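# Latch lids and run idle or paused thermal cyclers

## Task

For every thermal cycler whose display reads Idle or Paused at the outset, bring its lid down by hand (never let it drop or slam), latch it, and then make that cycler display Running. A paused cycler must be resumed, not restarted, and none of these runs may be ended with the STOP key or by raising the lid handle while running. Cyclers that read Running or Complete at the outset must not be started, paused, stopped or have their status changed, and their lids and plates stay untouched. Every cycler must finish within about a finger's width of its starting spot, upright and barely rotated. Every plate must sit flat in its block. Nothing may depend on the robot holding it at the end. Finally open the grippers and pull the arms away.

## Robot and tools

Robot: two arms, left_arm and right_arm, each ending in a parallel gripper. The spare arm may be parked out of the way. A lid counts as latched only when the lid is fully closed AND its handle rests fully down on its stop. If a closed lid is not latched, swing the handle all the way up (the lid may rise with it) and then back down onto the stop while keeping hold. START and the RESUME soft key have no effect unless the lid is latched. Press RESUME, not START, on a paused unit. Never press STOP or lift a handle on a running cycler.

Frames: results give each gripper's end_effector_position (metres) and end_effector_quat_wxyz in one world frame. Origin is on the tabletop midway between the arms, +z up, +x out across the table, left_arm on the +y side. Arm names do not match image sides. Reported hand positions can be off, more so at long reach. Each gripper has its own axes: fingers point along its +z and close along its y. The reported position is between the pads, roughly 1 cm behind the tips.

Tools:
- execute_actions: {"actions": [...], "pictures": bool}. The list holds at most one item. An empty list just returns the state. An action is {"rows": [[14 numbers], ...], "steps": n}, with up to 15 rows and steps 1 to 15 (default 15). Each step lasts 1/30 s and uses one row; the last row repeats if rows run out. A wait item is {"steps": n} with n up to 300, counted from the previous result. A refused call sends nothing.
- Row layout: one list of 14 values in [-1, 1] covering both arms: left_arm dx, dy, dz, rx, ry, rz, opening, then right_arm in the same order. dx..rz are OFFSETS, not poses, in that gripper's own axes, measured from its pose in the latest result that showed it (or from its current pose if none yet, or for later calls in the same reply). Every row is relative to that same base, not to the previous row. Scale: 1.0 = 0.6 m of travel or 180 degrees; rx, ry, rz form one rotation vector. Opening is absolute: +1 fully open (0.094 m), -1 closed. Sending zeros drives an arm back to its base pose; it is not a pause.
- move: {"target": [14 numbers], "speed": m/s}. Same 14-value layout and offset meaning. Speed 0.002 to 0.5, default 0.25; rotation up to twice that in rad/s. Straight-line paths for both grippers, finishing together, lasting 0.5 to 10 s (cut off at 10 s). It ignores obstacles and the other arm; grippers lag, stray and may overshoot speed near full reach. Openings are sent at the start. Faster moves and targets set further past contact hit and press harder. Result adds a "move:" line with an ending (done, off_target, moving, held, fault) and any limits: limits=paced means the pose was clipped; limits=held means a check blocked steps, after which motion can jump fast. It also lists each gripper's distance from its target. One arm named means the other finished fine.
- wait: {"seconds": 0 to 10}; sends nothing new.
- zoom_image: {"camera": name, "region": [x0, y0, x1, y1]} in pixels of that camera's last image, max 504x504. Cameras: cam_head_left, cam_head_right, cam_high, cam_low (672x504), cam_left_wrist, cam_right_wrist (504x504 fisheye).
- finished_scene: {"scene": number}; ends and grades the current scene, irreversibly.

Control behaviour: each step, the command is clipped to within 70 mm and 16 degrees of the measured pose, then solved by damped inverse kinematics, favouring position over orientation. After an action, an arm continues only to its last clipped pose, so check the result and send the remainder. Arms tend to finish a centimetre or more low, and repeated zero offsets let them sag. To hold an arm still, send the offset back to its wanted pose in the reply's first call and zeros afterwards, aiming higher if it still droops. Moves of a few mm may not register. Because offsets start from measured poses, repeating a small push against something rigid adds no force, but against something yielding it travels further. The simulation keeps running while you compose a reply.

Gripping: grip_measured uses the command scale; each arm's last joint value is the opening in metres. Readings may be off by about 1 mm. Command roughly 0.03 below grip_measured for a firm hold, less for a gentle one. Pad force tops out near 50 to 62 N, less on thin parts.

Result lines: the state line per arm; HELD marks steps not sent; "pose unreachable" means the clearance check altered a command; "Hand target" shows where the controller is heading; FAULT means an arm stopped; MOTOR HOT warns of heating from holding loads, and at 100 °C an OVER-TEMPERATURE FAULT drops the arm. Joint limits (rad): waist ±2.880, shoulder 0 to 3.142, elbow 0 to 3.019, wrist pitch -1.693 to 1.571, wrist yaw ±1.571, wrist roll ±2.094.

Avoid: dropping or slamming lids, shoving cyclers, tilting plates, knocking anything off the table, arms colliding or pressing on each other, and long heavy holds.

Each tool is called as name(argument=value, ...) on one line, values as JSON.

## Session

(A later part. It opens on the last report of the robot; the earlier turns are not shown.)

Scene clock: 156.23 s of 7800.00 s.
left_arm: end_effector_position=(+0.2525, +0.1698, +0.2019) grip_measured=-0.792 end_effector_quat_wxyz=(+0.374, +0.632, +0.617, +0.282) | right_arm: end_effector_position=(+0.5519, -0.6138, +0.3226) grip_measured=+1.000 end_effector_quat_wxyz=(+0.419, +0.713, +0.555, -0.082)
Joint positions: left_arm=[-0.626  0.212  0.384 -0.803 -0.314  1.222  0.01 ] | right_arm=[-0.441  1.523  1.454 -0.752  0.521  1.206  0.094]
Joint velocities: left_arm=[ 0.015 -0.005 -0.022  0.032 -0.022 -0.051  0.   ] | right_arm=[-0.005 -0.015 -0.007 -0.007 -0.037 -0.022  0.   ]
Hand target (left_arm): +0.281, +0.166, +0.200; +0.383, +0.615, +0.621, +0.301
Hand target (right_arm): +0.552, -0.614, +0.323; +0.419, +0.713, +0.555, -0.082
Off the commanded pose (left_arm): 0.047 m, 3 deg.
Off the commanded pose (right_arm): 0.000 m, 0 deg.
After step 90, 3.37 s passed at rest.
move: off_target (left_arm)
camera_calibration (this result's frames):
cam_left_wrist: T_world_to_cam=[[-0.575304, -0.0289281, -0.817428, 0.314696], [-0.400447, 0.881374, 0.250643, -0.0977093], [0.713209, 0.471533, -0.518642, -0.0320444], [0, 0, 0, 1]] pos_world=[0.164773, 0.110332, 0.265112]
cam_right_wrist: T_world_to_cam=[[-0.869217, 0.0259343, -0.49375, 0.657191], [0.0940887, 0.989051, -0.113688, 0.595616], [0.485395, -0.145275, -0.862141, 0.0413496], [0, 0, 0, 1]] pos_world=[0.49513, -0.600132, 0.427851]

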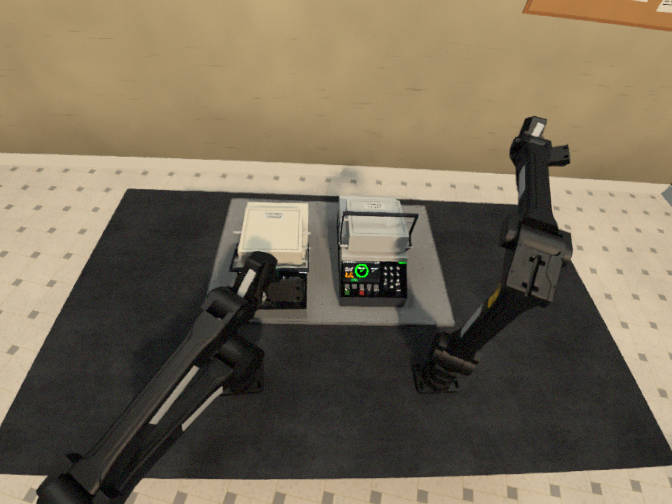

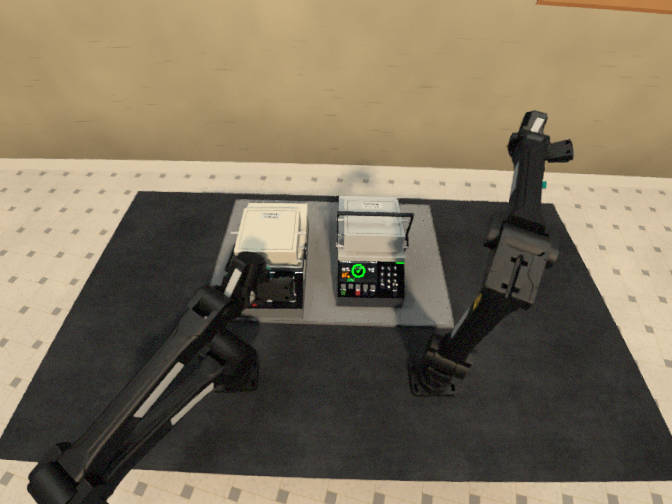

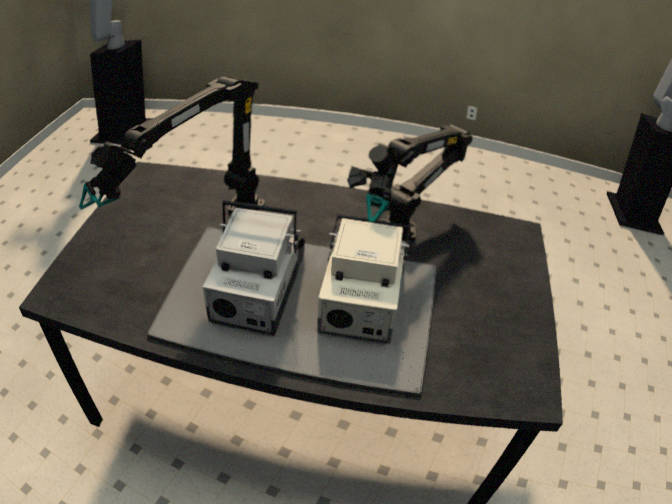

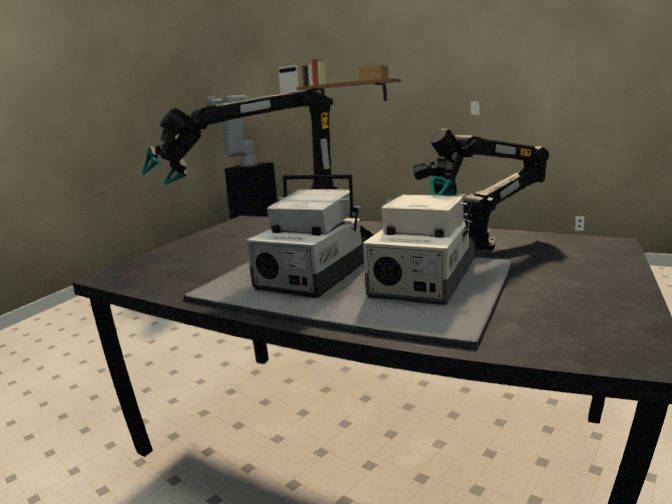

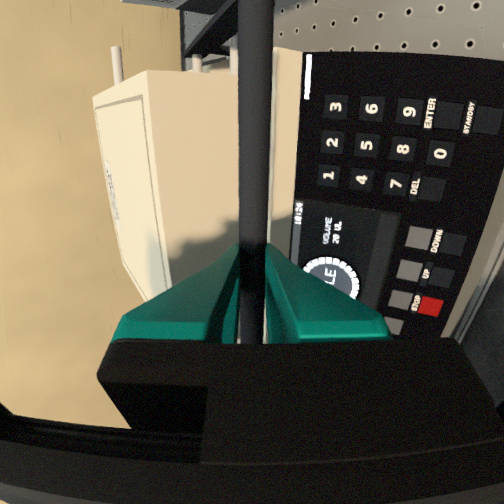

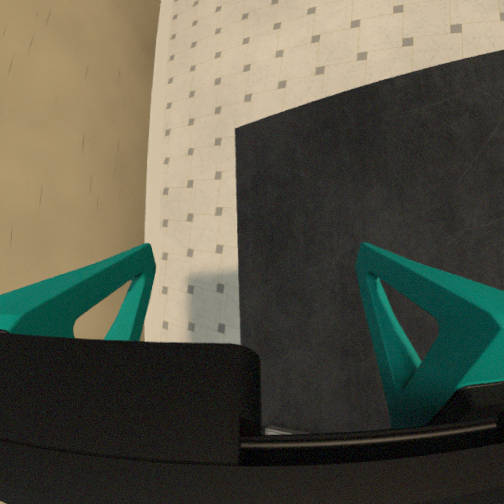

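move(target=[-0.018,0.065,0.088,0,0,0,-0.83,0,0,0,0,0,0,1], speed=0.03)

Scene clock: 162.83 s of 7800.00 s.
left_arm: end_effector_position=(+0.2609, +0.1665, +0.2025) grip_measured=-0.793 end_effector_quat_wxyz=(+0.354, +0.649, +0.621, +0.259) | right_arm: end_effector_position=(+0.5519, -0.6138, +0.3226) grip_measured=+1.000 end_effector_quat_wxyz=(+0.419, +0.713, +0.555, -0.082)
Joint positions: left_arm=[-0.565  0.297  0.425 -0.811 -0.232  1.254  0.01 ] | right_arm=[-0.441  1.523  1.454 -0.752  0.521  1.206  0.094]
Joint velocities: left_arm=[-0.005  0.005 -0.007 -0.007 -0.051 -0.066 -0.001] | right_arm=[-0.005  0.005 -0.007  0.002  0.022 -0.051  0.   ]
Hand target (left_arm): +0.296, +0.160, +0.208; +0.373, +0.632, +0.617, +0.283
Hand target (right_arm): +0.552, -0.614, +0.323; +0.419, +0.713, +0.555, -0.082
Off the commanded pose (left_arm): 0.058 m, 4 deg.
Off the commanded pose (right_arm): 0.000 m, 0 deg.
After step 90, 1.17 s passed at rest.
move: off_target (left_arm)
camera_calibration (this result's frames):
cam_left_wrist: T_world_to_cam=[[-0.628152, -0.0100088, -0.778026, 0.322567], [-0.363126, 0.888119, 0.28175, -0.108821], [0.68816, 0.459504, -0.561508, -0.0189044], [0, 0, 0, 1]] pos_world=[0.176114, 0.108561, 0.271011]
cam_right_wrist: T_world_to_cam=[[-0.869217, 0.0259343, -0.49375, 0.657191], [0.0940887, 0.989051, -0.113688, 0.595616], [0.485395, -0.145275, -0.862141, 0.0413496], [0, 0, 0, 1]] pos_world=[0.49513, -0.600132, 0.427851]

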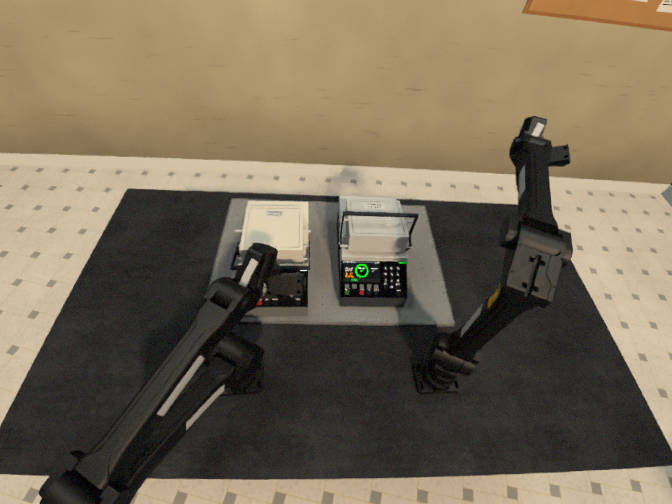

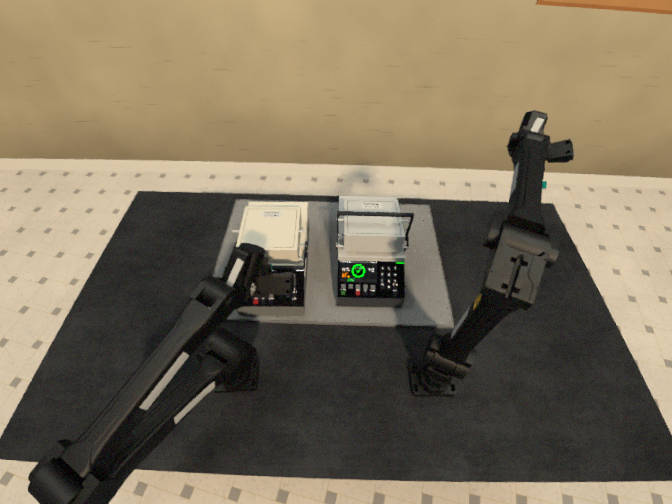

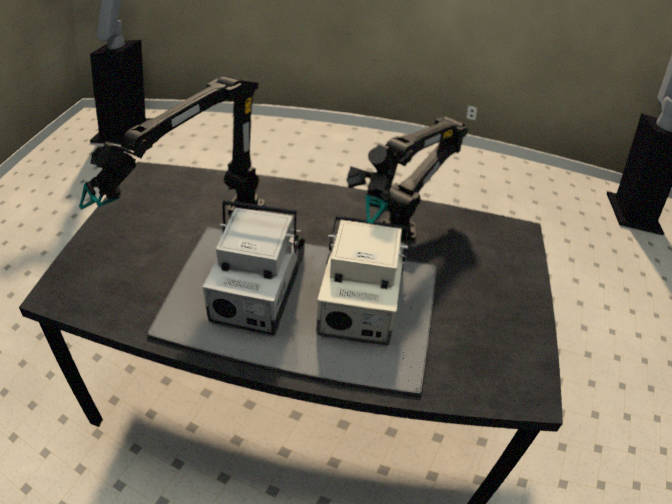

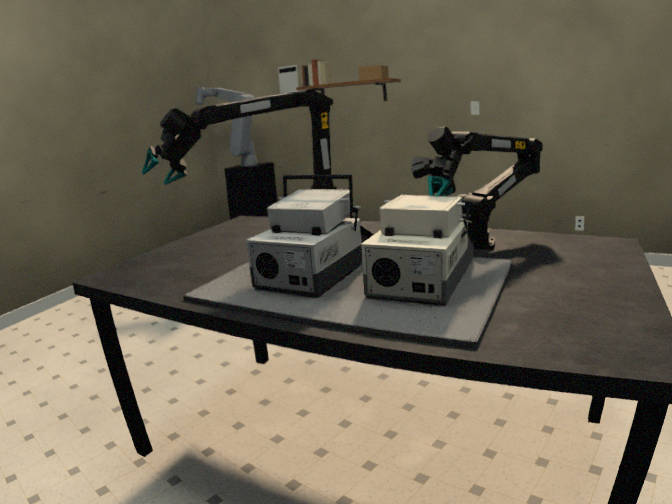

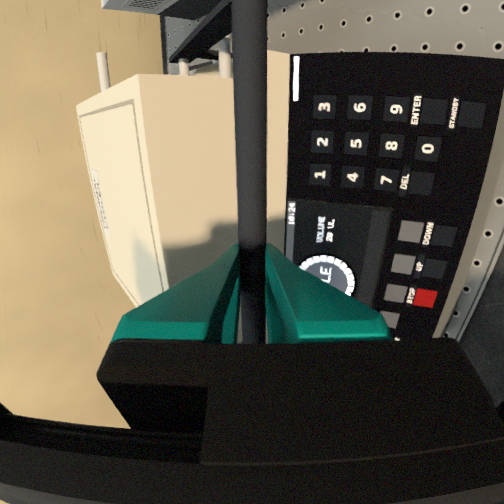

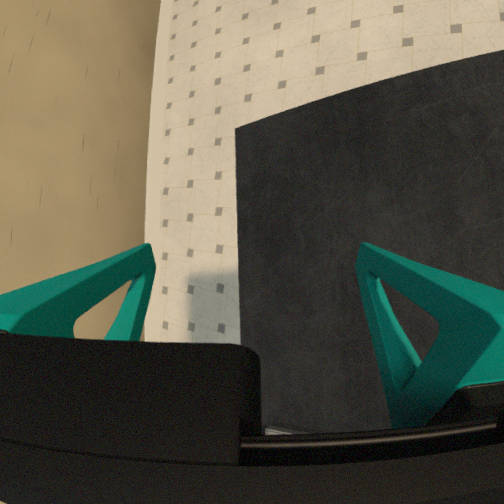

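move(target=[-0.01,0.07,0.095,0,0,0,-0.83,0,0,0,0,0,0,1], speed=0.03)

Scene clock: 170.87 s of 7800.00 s.
left_arm: end_effector_position=(+0.2684, +0.1643, +0.2025) grip_measured=-0.793 end_effector_quat_wxyz=(+0.340, +0.663, +0.625, +0.232) | right_arm: end_effector_position=(+0.5519, -0.6138, +0.3226) grip_measured=+1.000 end_effector_quat_wxyz=(+0.419, +0.713, +0.555, -0.082)
Joint positions: left_arm=[-0.502  0.37   0.461 -0.823 -0.145  1.285  0.01 ] | right_arm=[-0.441  1.523  1.454 -0.752  0.521  1.206  0.094]
Joint velocities: left_arm=[-0.015 -0.005 -0.012 -0.017 -0.051  0.007  0.001] | right_arm=[-0.005 -0.015 -0.002 -0.017  0.022 -0.051  0.   ]
Hand target (left_arm): +0.309, +0.160, +0.204; +0.353, +0.649, +0.621, +0.260
Hand target (right_arm): +0.552, -0.614, +0.323; +0.419, +0.713, +0.555, -0.082
Off the commanded pose (left_arm): 0.063 m, 4 deg.
Off the commanded pose (right_arm): 0.000 m, 0 deg.
After step 90, 2.43 s passed at rest.
move: off_target (left_arm)
camera_calibration (this result's frames):
cam_left_wrist: T_world_to_cam=[[-0.675943, -0.000860803, -0.736954, 0.33028], [-0.324779, 0.897999, 0.296843, -0.119086], [0.661528, 0.439996, -0.607276, -0.00342705], [0, 0, 0, 1]] pos_world=[0.18684, 0.108732, 0.27667]
cam_right_wrist: T_world_to_cam=[[-0.869217, 0.0259343, -0.49375, 0.657191], [0.0940887, 0.989051, -0.113688, 0.595616], [0.485395, -0.145275, -0.862141, 0.0413496], [0, 0, 0, 1]] pos_world=[0.49513, -0.600132, 0.427851]

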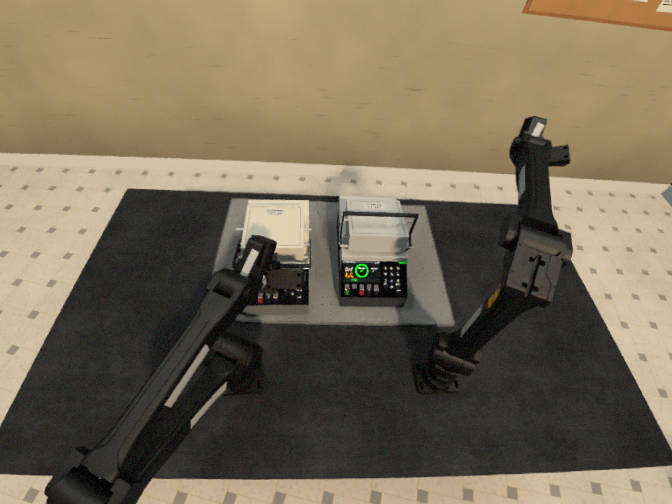

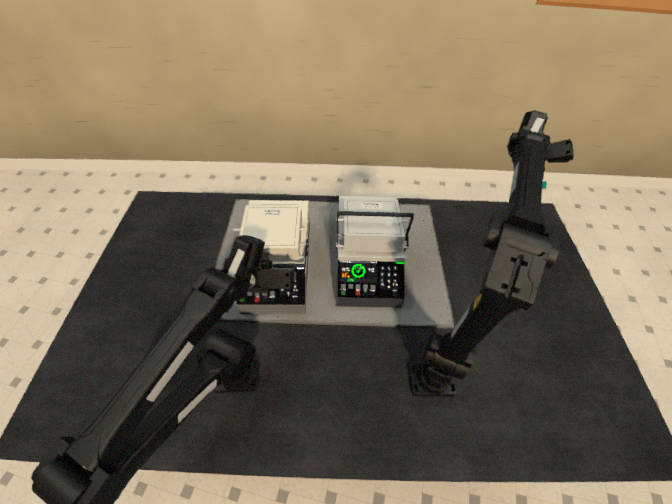

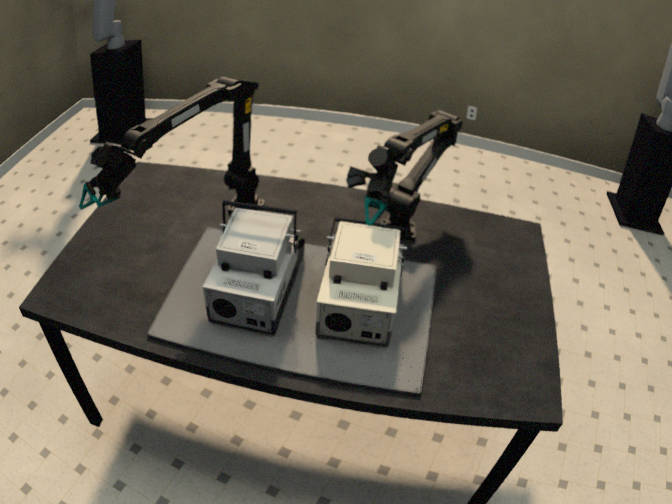

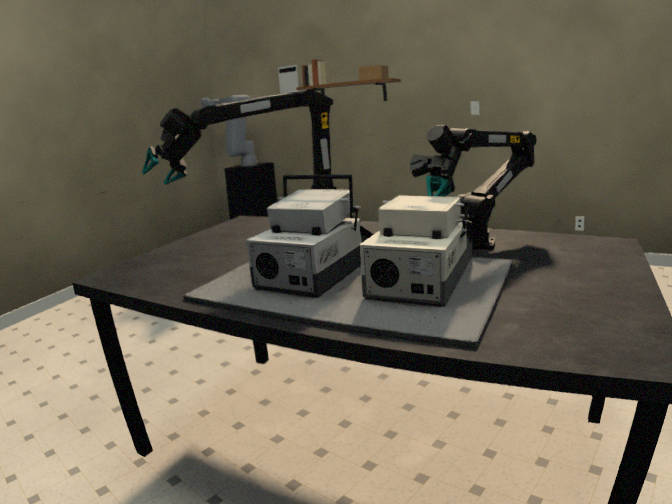

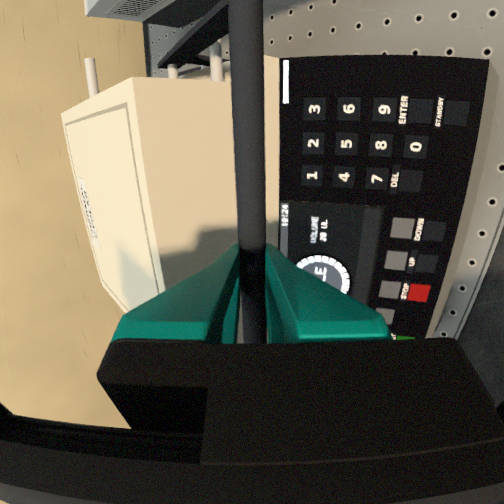

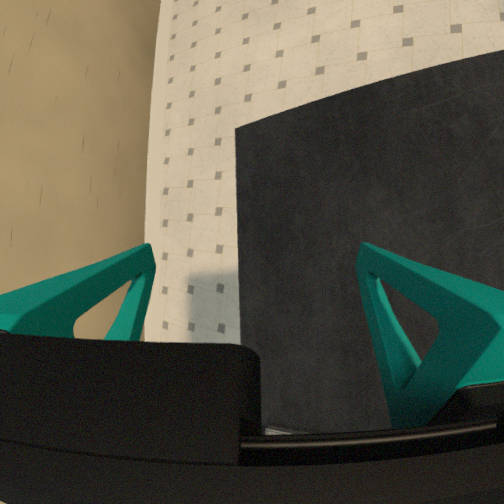

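Head view front edge is 305 vs 298 originally; one or two more.

move(target=[-0.005,0.075,0.09,0,0,0,-0.83,0,0,0,0,0,0,1], speed=0.03)

move(target=[-0.005,0.075,0.09,0,0,0,-0.83,0,0,0,0,0,0,1], speed=0.03)

Scene clock: 181.73 s of 7800.00 s.
left_arm: end_effector_position=(+0.2729, +0.1628, +0.2026) grip_measured=-0.793 end_effector_quat_wxyz=(+0.327, +0.674, +0.630, +0.204) | right_arm: end_effector_position=(+0.5519, -0.6138, +0.3226) grip_measured=+1.000 end_effector_quat_wxyz=(+0.419, +0.713, +0.555, -0.082)
Joint positions: left_arm=[-0.45   0.429  0.497 -0.85  -0.068  1.309  0.01 ] | right_arm=[-0.441  1.523  1.454 -0.752  0.521  1.206  0.094]
Joint velocities: left_arm=[ 0.005 -0.005  0.007 -0.007 -0.037 -0.007  0.   ] | right_arm=[-0.005  0.005  0.022 -0.007  0.007 -0.051  0.   ]
Hand target (left_arm): +0.316, +0.160, +0.204; +0.339, +0.663, +0.626, +0.233
Hand target (right_arm): +0.552, -0.614, +0.323; +0.419, +0.713, +0.555, -0.082
Off the commanded pose (left_arm): 0.066 m, 4 deg.
Off the commanded pose (right_arm): 0.000 m, 0 deg.
After step 90, 5.17 s passed at rest.
move: off_target (left_arm)
camera_calibration (this result's frames):
cam_left_wrist: T_world_to_cam=[[-0.720659, 0.00413437, -0.693277, 0.335887], [-0.287623, 0.908083, 0.304399, -0.129645], [0.630811, 0.41877, -0.653229, 0.0154632], [0, 0, 0, 1]] pos_world=[0.195017, 0.109864, 0.282428]
cam_right_wrist: T_world_to_cam=[[-0.869217, 0.0259343, -0.49375, 0.657191], [0.0940887, 0.989051, -0.113688, 0.595616], [0.485395, -0.145275, -0.862141, 0.0413496], [0, 0, 0, 1]] pos_world=[0.49513, -0.600132, 0.427851]

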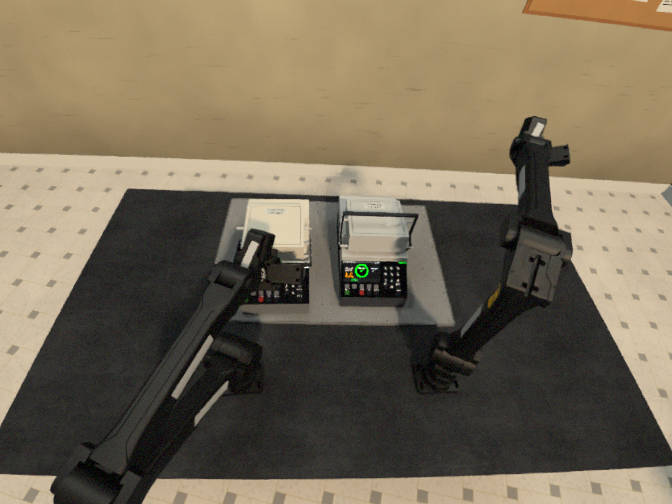

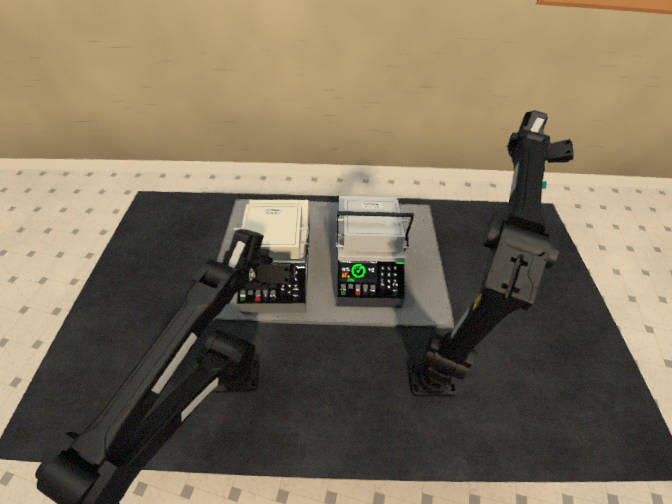

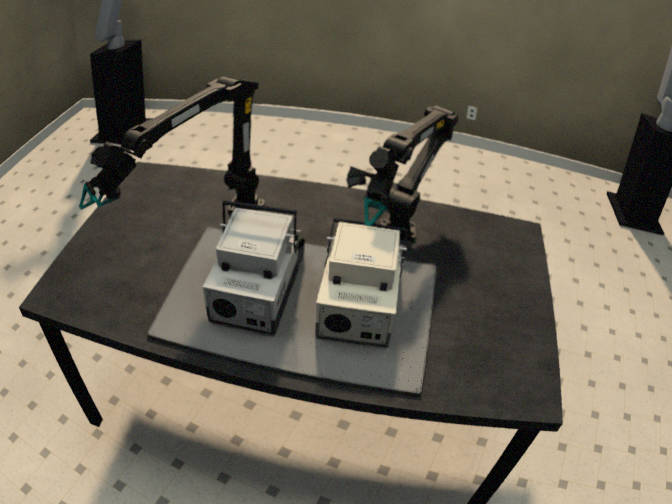

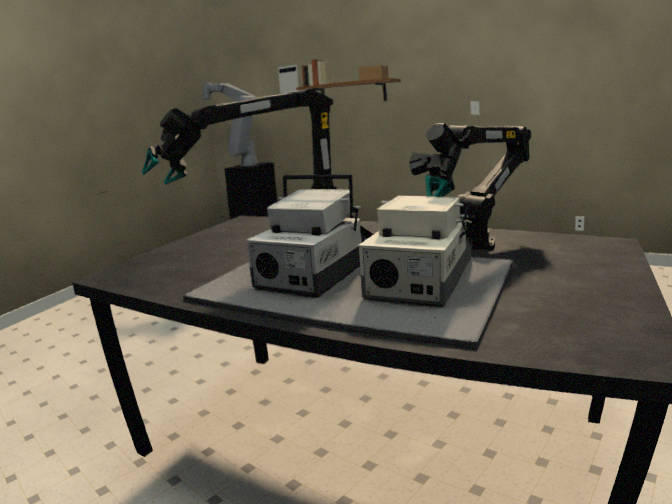

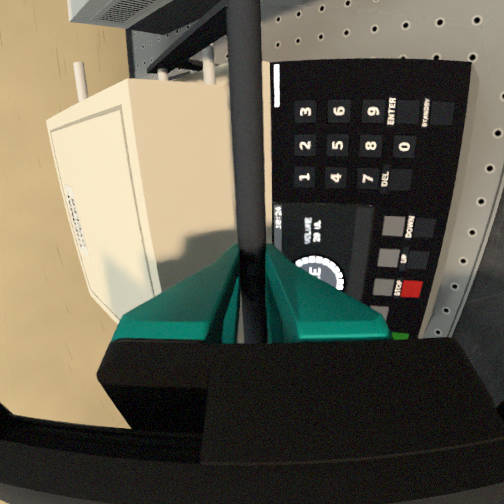

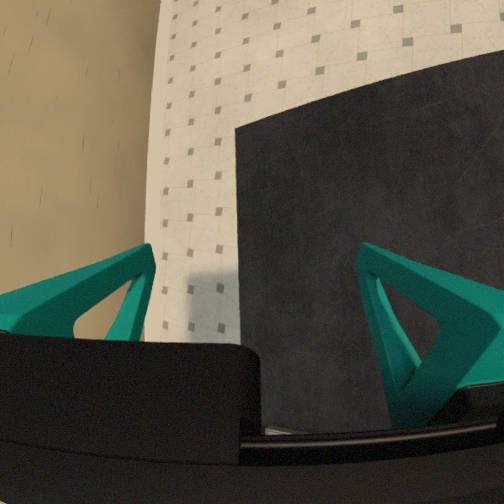

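Scene clock: 184.30 s of 7800.00 s.
left_arm: end_effector_position=(+0.2737, +0.1625, +0.2027) grip_measured=-0.793 end_effector_quat_wxyz=(+0.319, +0.679, +0.636, +0.182) | right_arm: end_effector_position=(+0.5519, -0.6138, +0.3226) grip_measured=+1.000 end_effector_quat_wxyz=(+0.419, +0.713, +0.555, -0.082)
Joint positions: left_arm=[-0.415  0.461  0.52  -0.878 -0.015  1.319  0.01 ] | right_arm=[-0.441  1.523  1.454 -0.752  0.521  1.206  0.094]
Joint velocities: left_arm=[-0.005 -0.005 -0.012 -0.002  0.007 -0.022 -0.001] | right_arm=[-0.005  0.005  0.007 -0.002  0.007 -0.051  0.   ]
Hand target (left_arm): +0.320, +0.158, +0.200; +0.326, +0.674, +0.631, +0.205
Hand target (right_arm): +0.552, -0.614, +0.323; +0.419, +0.713, +0.555, -0.082
Off the commanded pose (left_arm): 0.069 m, 3 deg.
Off the commanded pose (right_arm): 0.000 m, 0 deg.
move: off_target (left_arm)
camera_calibration (this result's frames):
cam_left_wrist: T_world_to_cam=[[-0.751461, -0.000197277, -0.659778, 0.338886], [-0.2652, 0.915751, 0.301778, -0.135955], [0.604132, 0.401747, -0.688203, 0.0322909], [0, 0, 0, 1]] pos_world=[0.199096, 0.111595, 0.28684]
cam_right_wrist: T_world_to_cam=[[-0.869217, 0.0259343, -0.49375, 0.657191], [0.0940887, 0.989051, -0.113688, 0.595616], [0.485395, -0.145275, -0.862141, 0.0413496], [0, 0, 0, 1]] pos_world=[0.49513, -0.600132, 0.427851]

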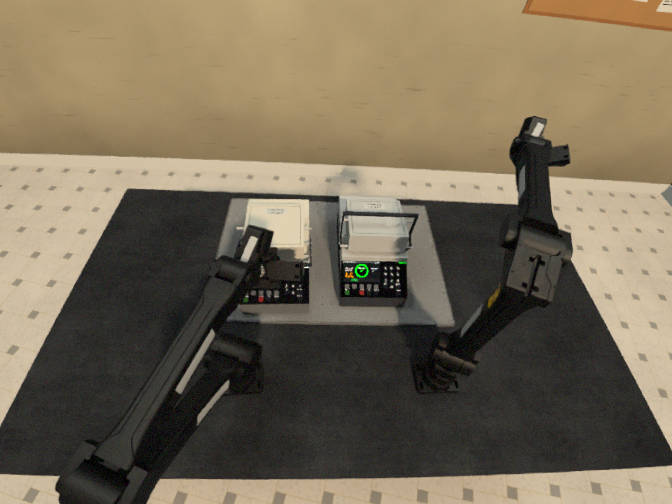

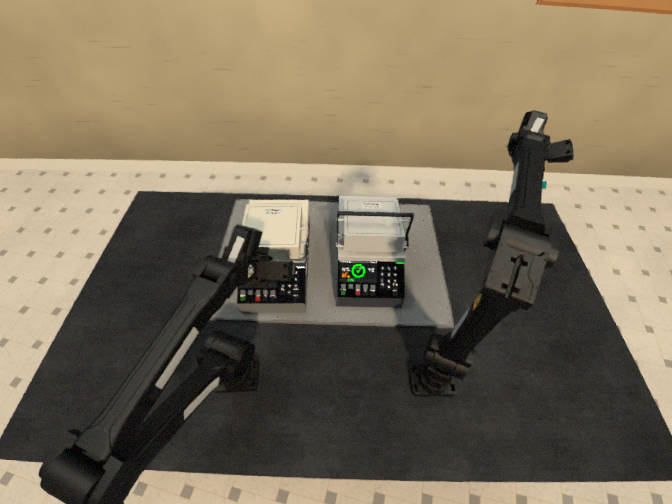

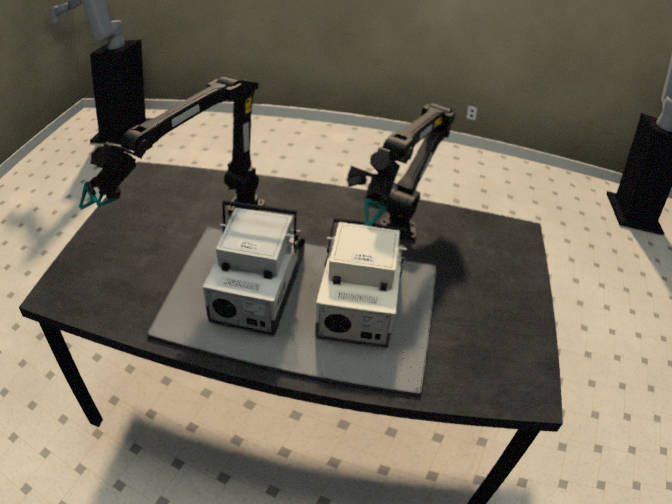

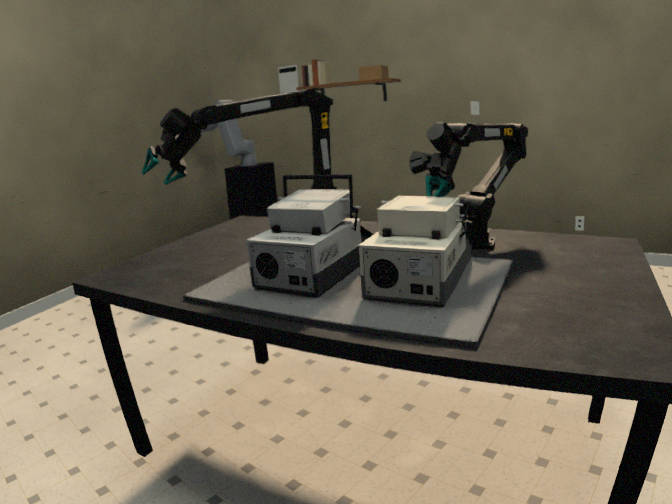

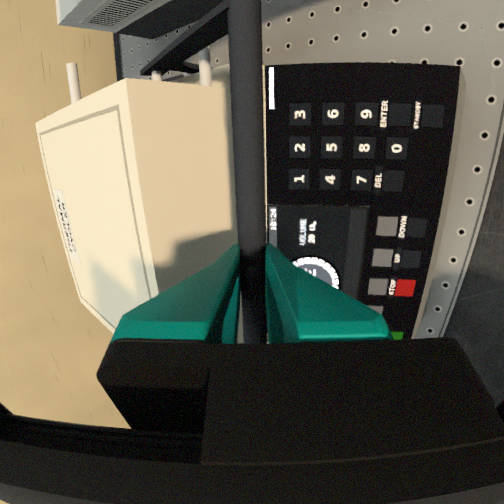

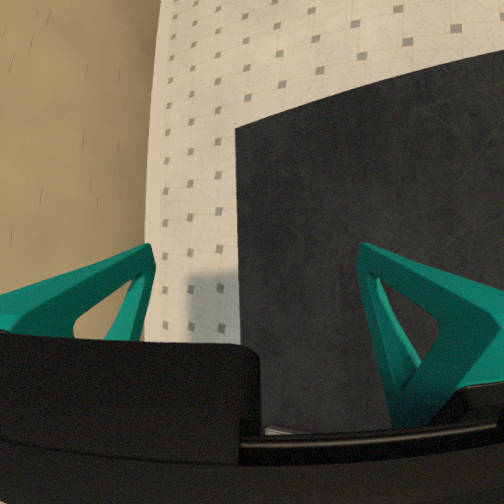

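move(target=[0,0,0,0,0,0,-0.2,0,0,0,0,0,0,1])

move(target=[0,0,-0.15,0,0,0,-0.2,0,0,0,0,0,0,1], speed=0.1)

Scene clock: 188.63 s of 7800.00 s.
left_arm: end_effector_position=(+0.2709, +0.1632, +0.1988) grip_measured=-0.203 end_effector_quat_wxyz=(+0.315, +0.680, +0.637, +0.179) | right_arm: end_effector_position=(+0.5519, -0.6138, +0.3226) grip_measured=+1.000 end_effector_quat_wxyz=(+0.419, +0.713, +0.555, -0.082)
Joint positions: left_arm=[-0.415  0.457  0.513 -0.886 -0.014  1.319  0.037] | right_arm=[-0.441  1.523  1.454 -0.752  0.521  1.206  0.094]
Joint velocities: left_arm=[-0.015 -0.005 -0.012  0.007 -0.007 -0.095  0.   ] | right_arm=[ 0.005 -0.005 -0.007  0.002 -0.022  0.022  0.   ]
Hand target (left_arm): +0.274, +0.162, +0.203; +0.319, +0.679, +0.636, +0.182
Hand target (right_arm): +0.552, -0.614, +0.323; +0.419, +0.713, +0.555, -0.082
Off the commanded pose (left_arm): 0.005 m, 1 deg.
Off the commanded pose (right_arm): 0.000 m, 0 deg.
After step 90, 0.63 s passed at rest.
move: done
camera_calibration (this result's frames):
cam_left_wrist: T_world_to_cam=[[-0.757986, 0.00198356, -0.652267, 0.334183], [-0.261698, 0.915057, 0.306896, -0.13809], [0.597471, 0.40332, -0.693081, 0.0335021], [0, 0, 0, 1]] pos_world=[0.197152, 0.112185, 0.283576]
cam_right_wrist: T_world_to_cam=[[-0.869217, 0.0259343, -0.49375, 0.657191], [0.0940887, 0.989051, -0.113688, 0.595616], [0.485395, -0.145275, -0.862141, 0.0413496], [0, 0, 0, 1]] pos_world=[0.49513, -0.600132, 0.427851]

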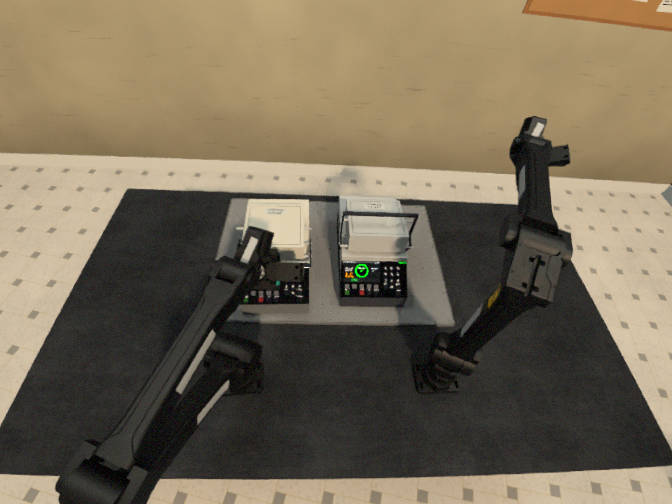

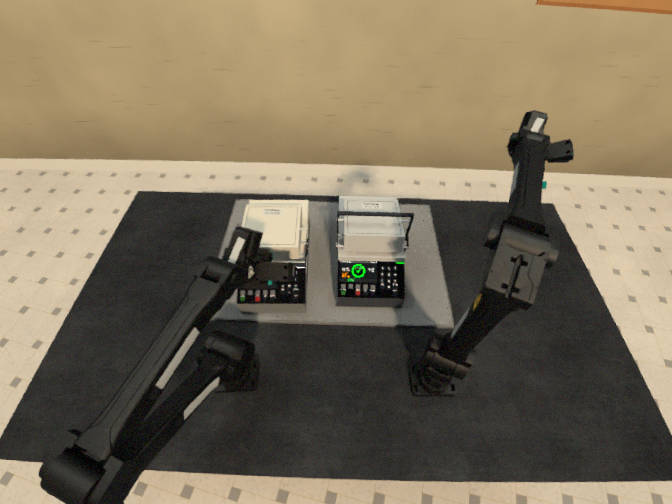

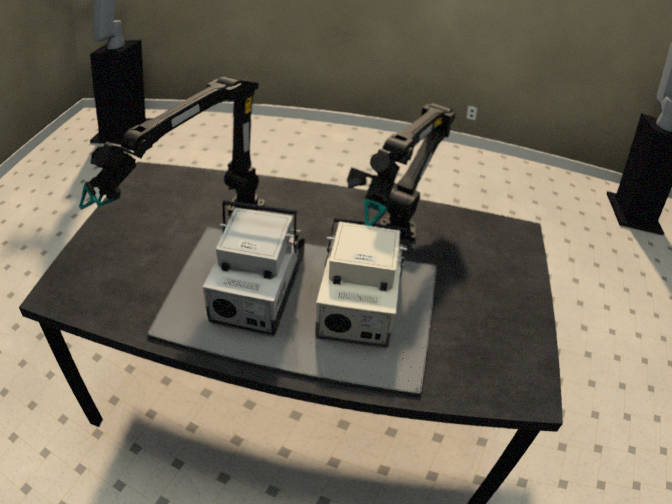

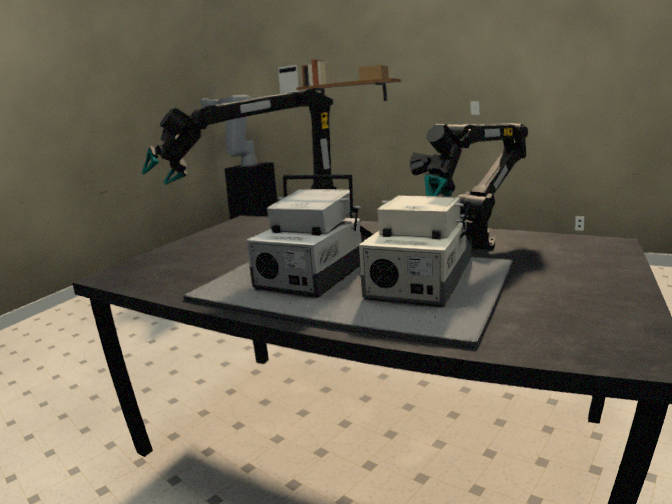

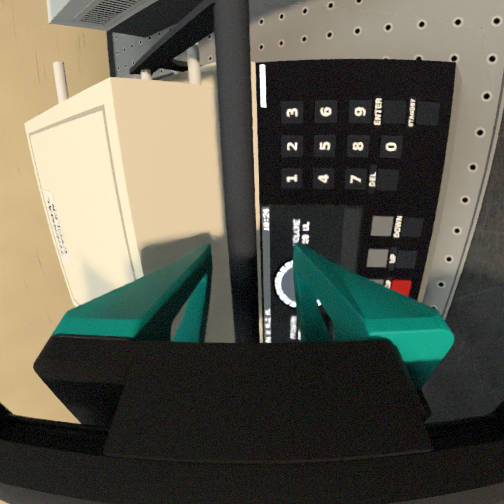

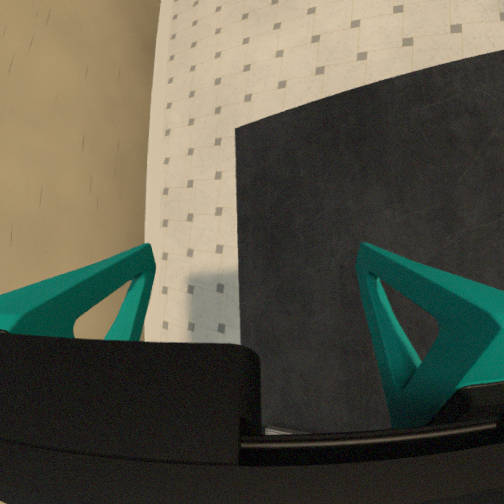

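Scene clock: 189.90 s of 7800.00 s.
left_arm: end_effector_position=(+0.2116, +0.1821, +0.2357) grip_measured=-0.202 end_effector_quat_wxyz=(+0.294, +0.688, +0.642, +0.169) | right_arm: end_effector_position=(+0.5519, -0.6138, +0.3226) grip_measured=+1.000 end_effector_quat_wxyz=(+0.419, +0.713, +0.555, -0.082)
Joint positions: left_arm=[-0.428  0.289  0.613 -1.203 -0.024  1.315  0.038] | right_arm=[-0.441  1.523  1.454 -0.752  0.521  1.206  0.094]
Joint velocities: left_arm=[ 0.005 -0.005  0.007  0.007  0.007  0.066  0.   ] | right_arm=[-0.005 -0.005  0.002  0.007 -0.007  0.007  0.   ]
Hand target (left_arm): +0.211, +0.181, +0.264; +0.315, +0.680, +0.637, +0.178
Hand target (right_arm): +0.552, -0.614, +0.323; +0.419, +0.713, +0.555, -0.082
Off the commanded pose (left_arm): 0.030 m, 3 deg.
Off the commanded pose (right_arm): 0.000 m, 0 deg.
move: off_target (left_arm)
camera_calibration (this result's frames):
cam_left_wrist: T_world_to_cam=[[-0.787068, 0.0169228, -0.616634, 0.308257], [-0.244313, 0.90933, 0.336795, -0.191894], [0.566423, 0.415732, -0.71157, 0.0955182], [0, 0, 0, 1]] pos_world=[0.141634, 0.129568, 0.322679]
cam_right_wrist: T_world_to_cam=[[-0.869217, 0.0259343, -0.49375, 0.657191], [0.0940887, 0.989051, -0.113688, 0.595616], [0.485395, -0.145275, -0.862141, 0.0413496], [0, 0, 0, 1]] pos_world=[0.49513, -0.600132, 0.427851]

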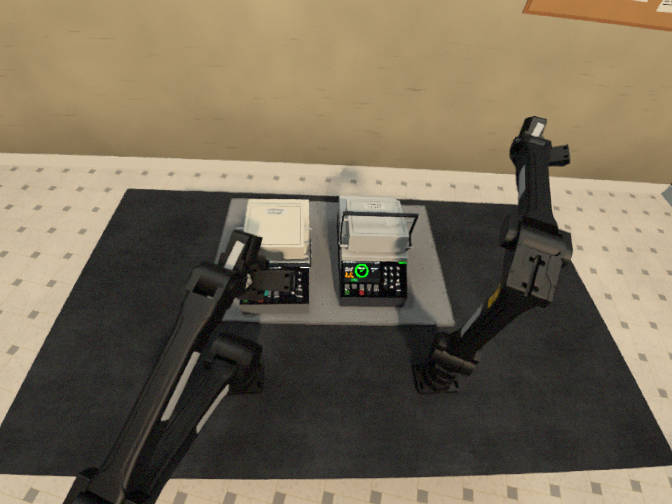

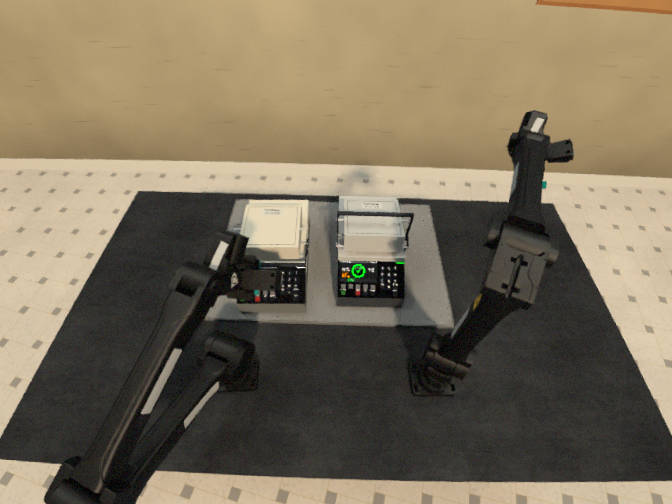

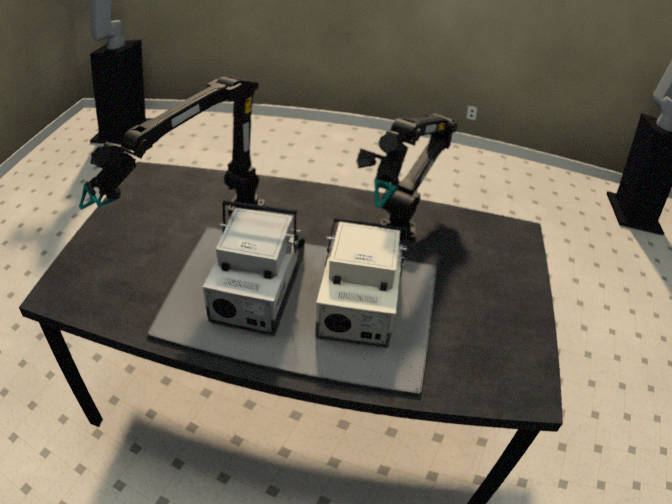

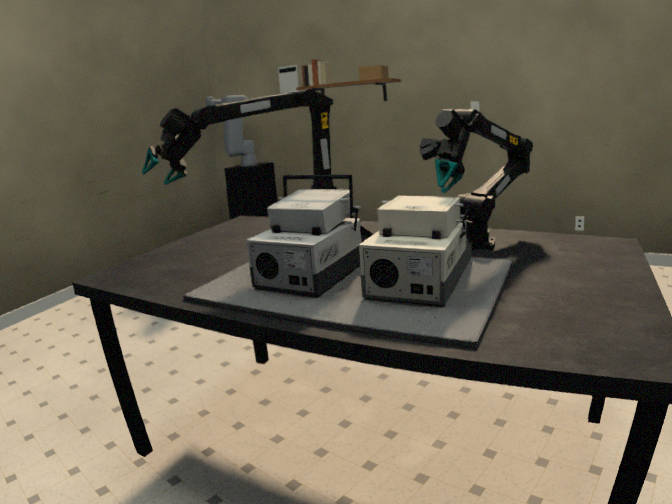

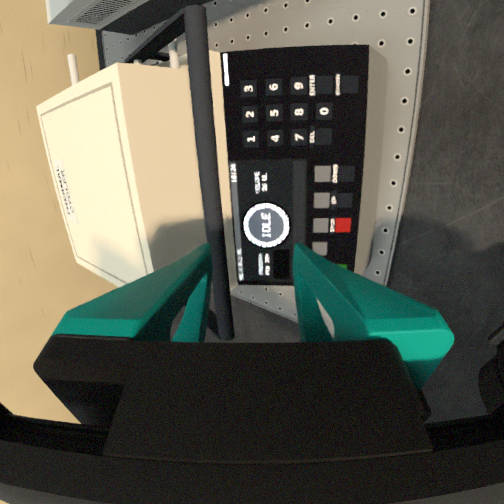

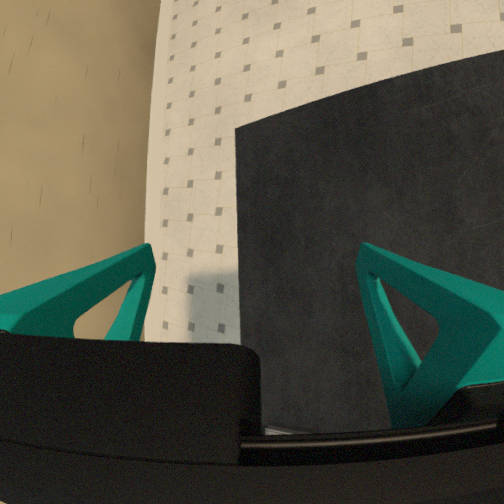

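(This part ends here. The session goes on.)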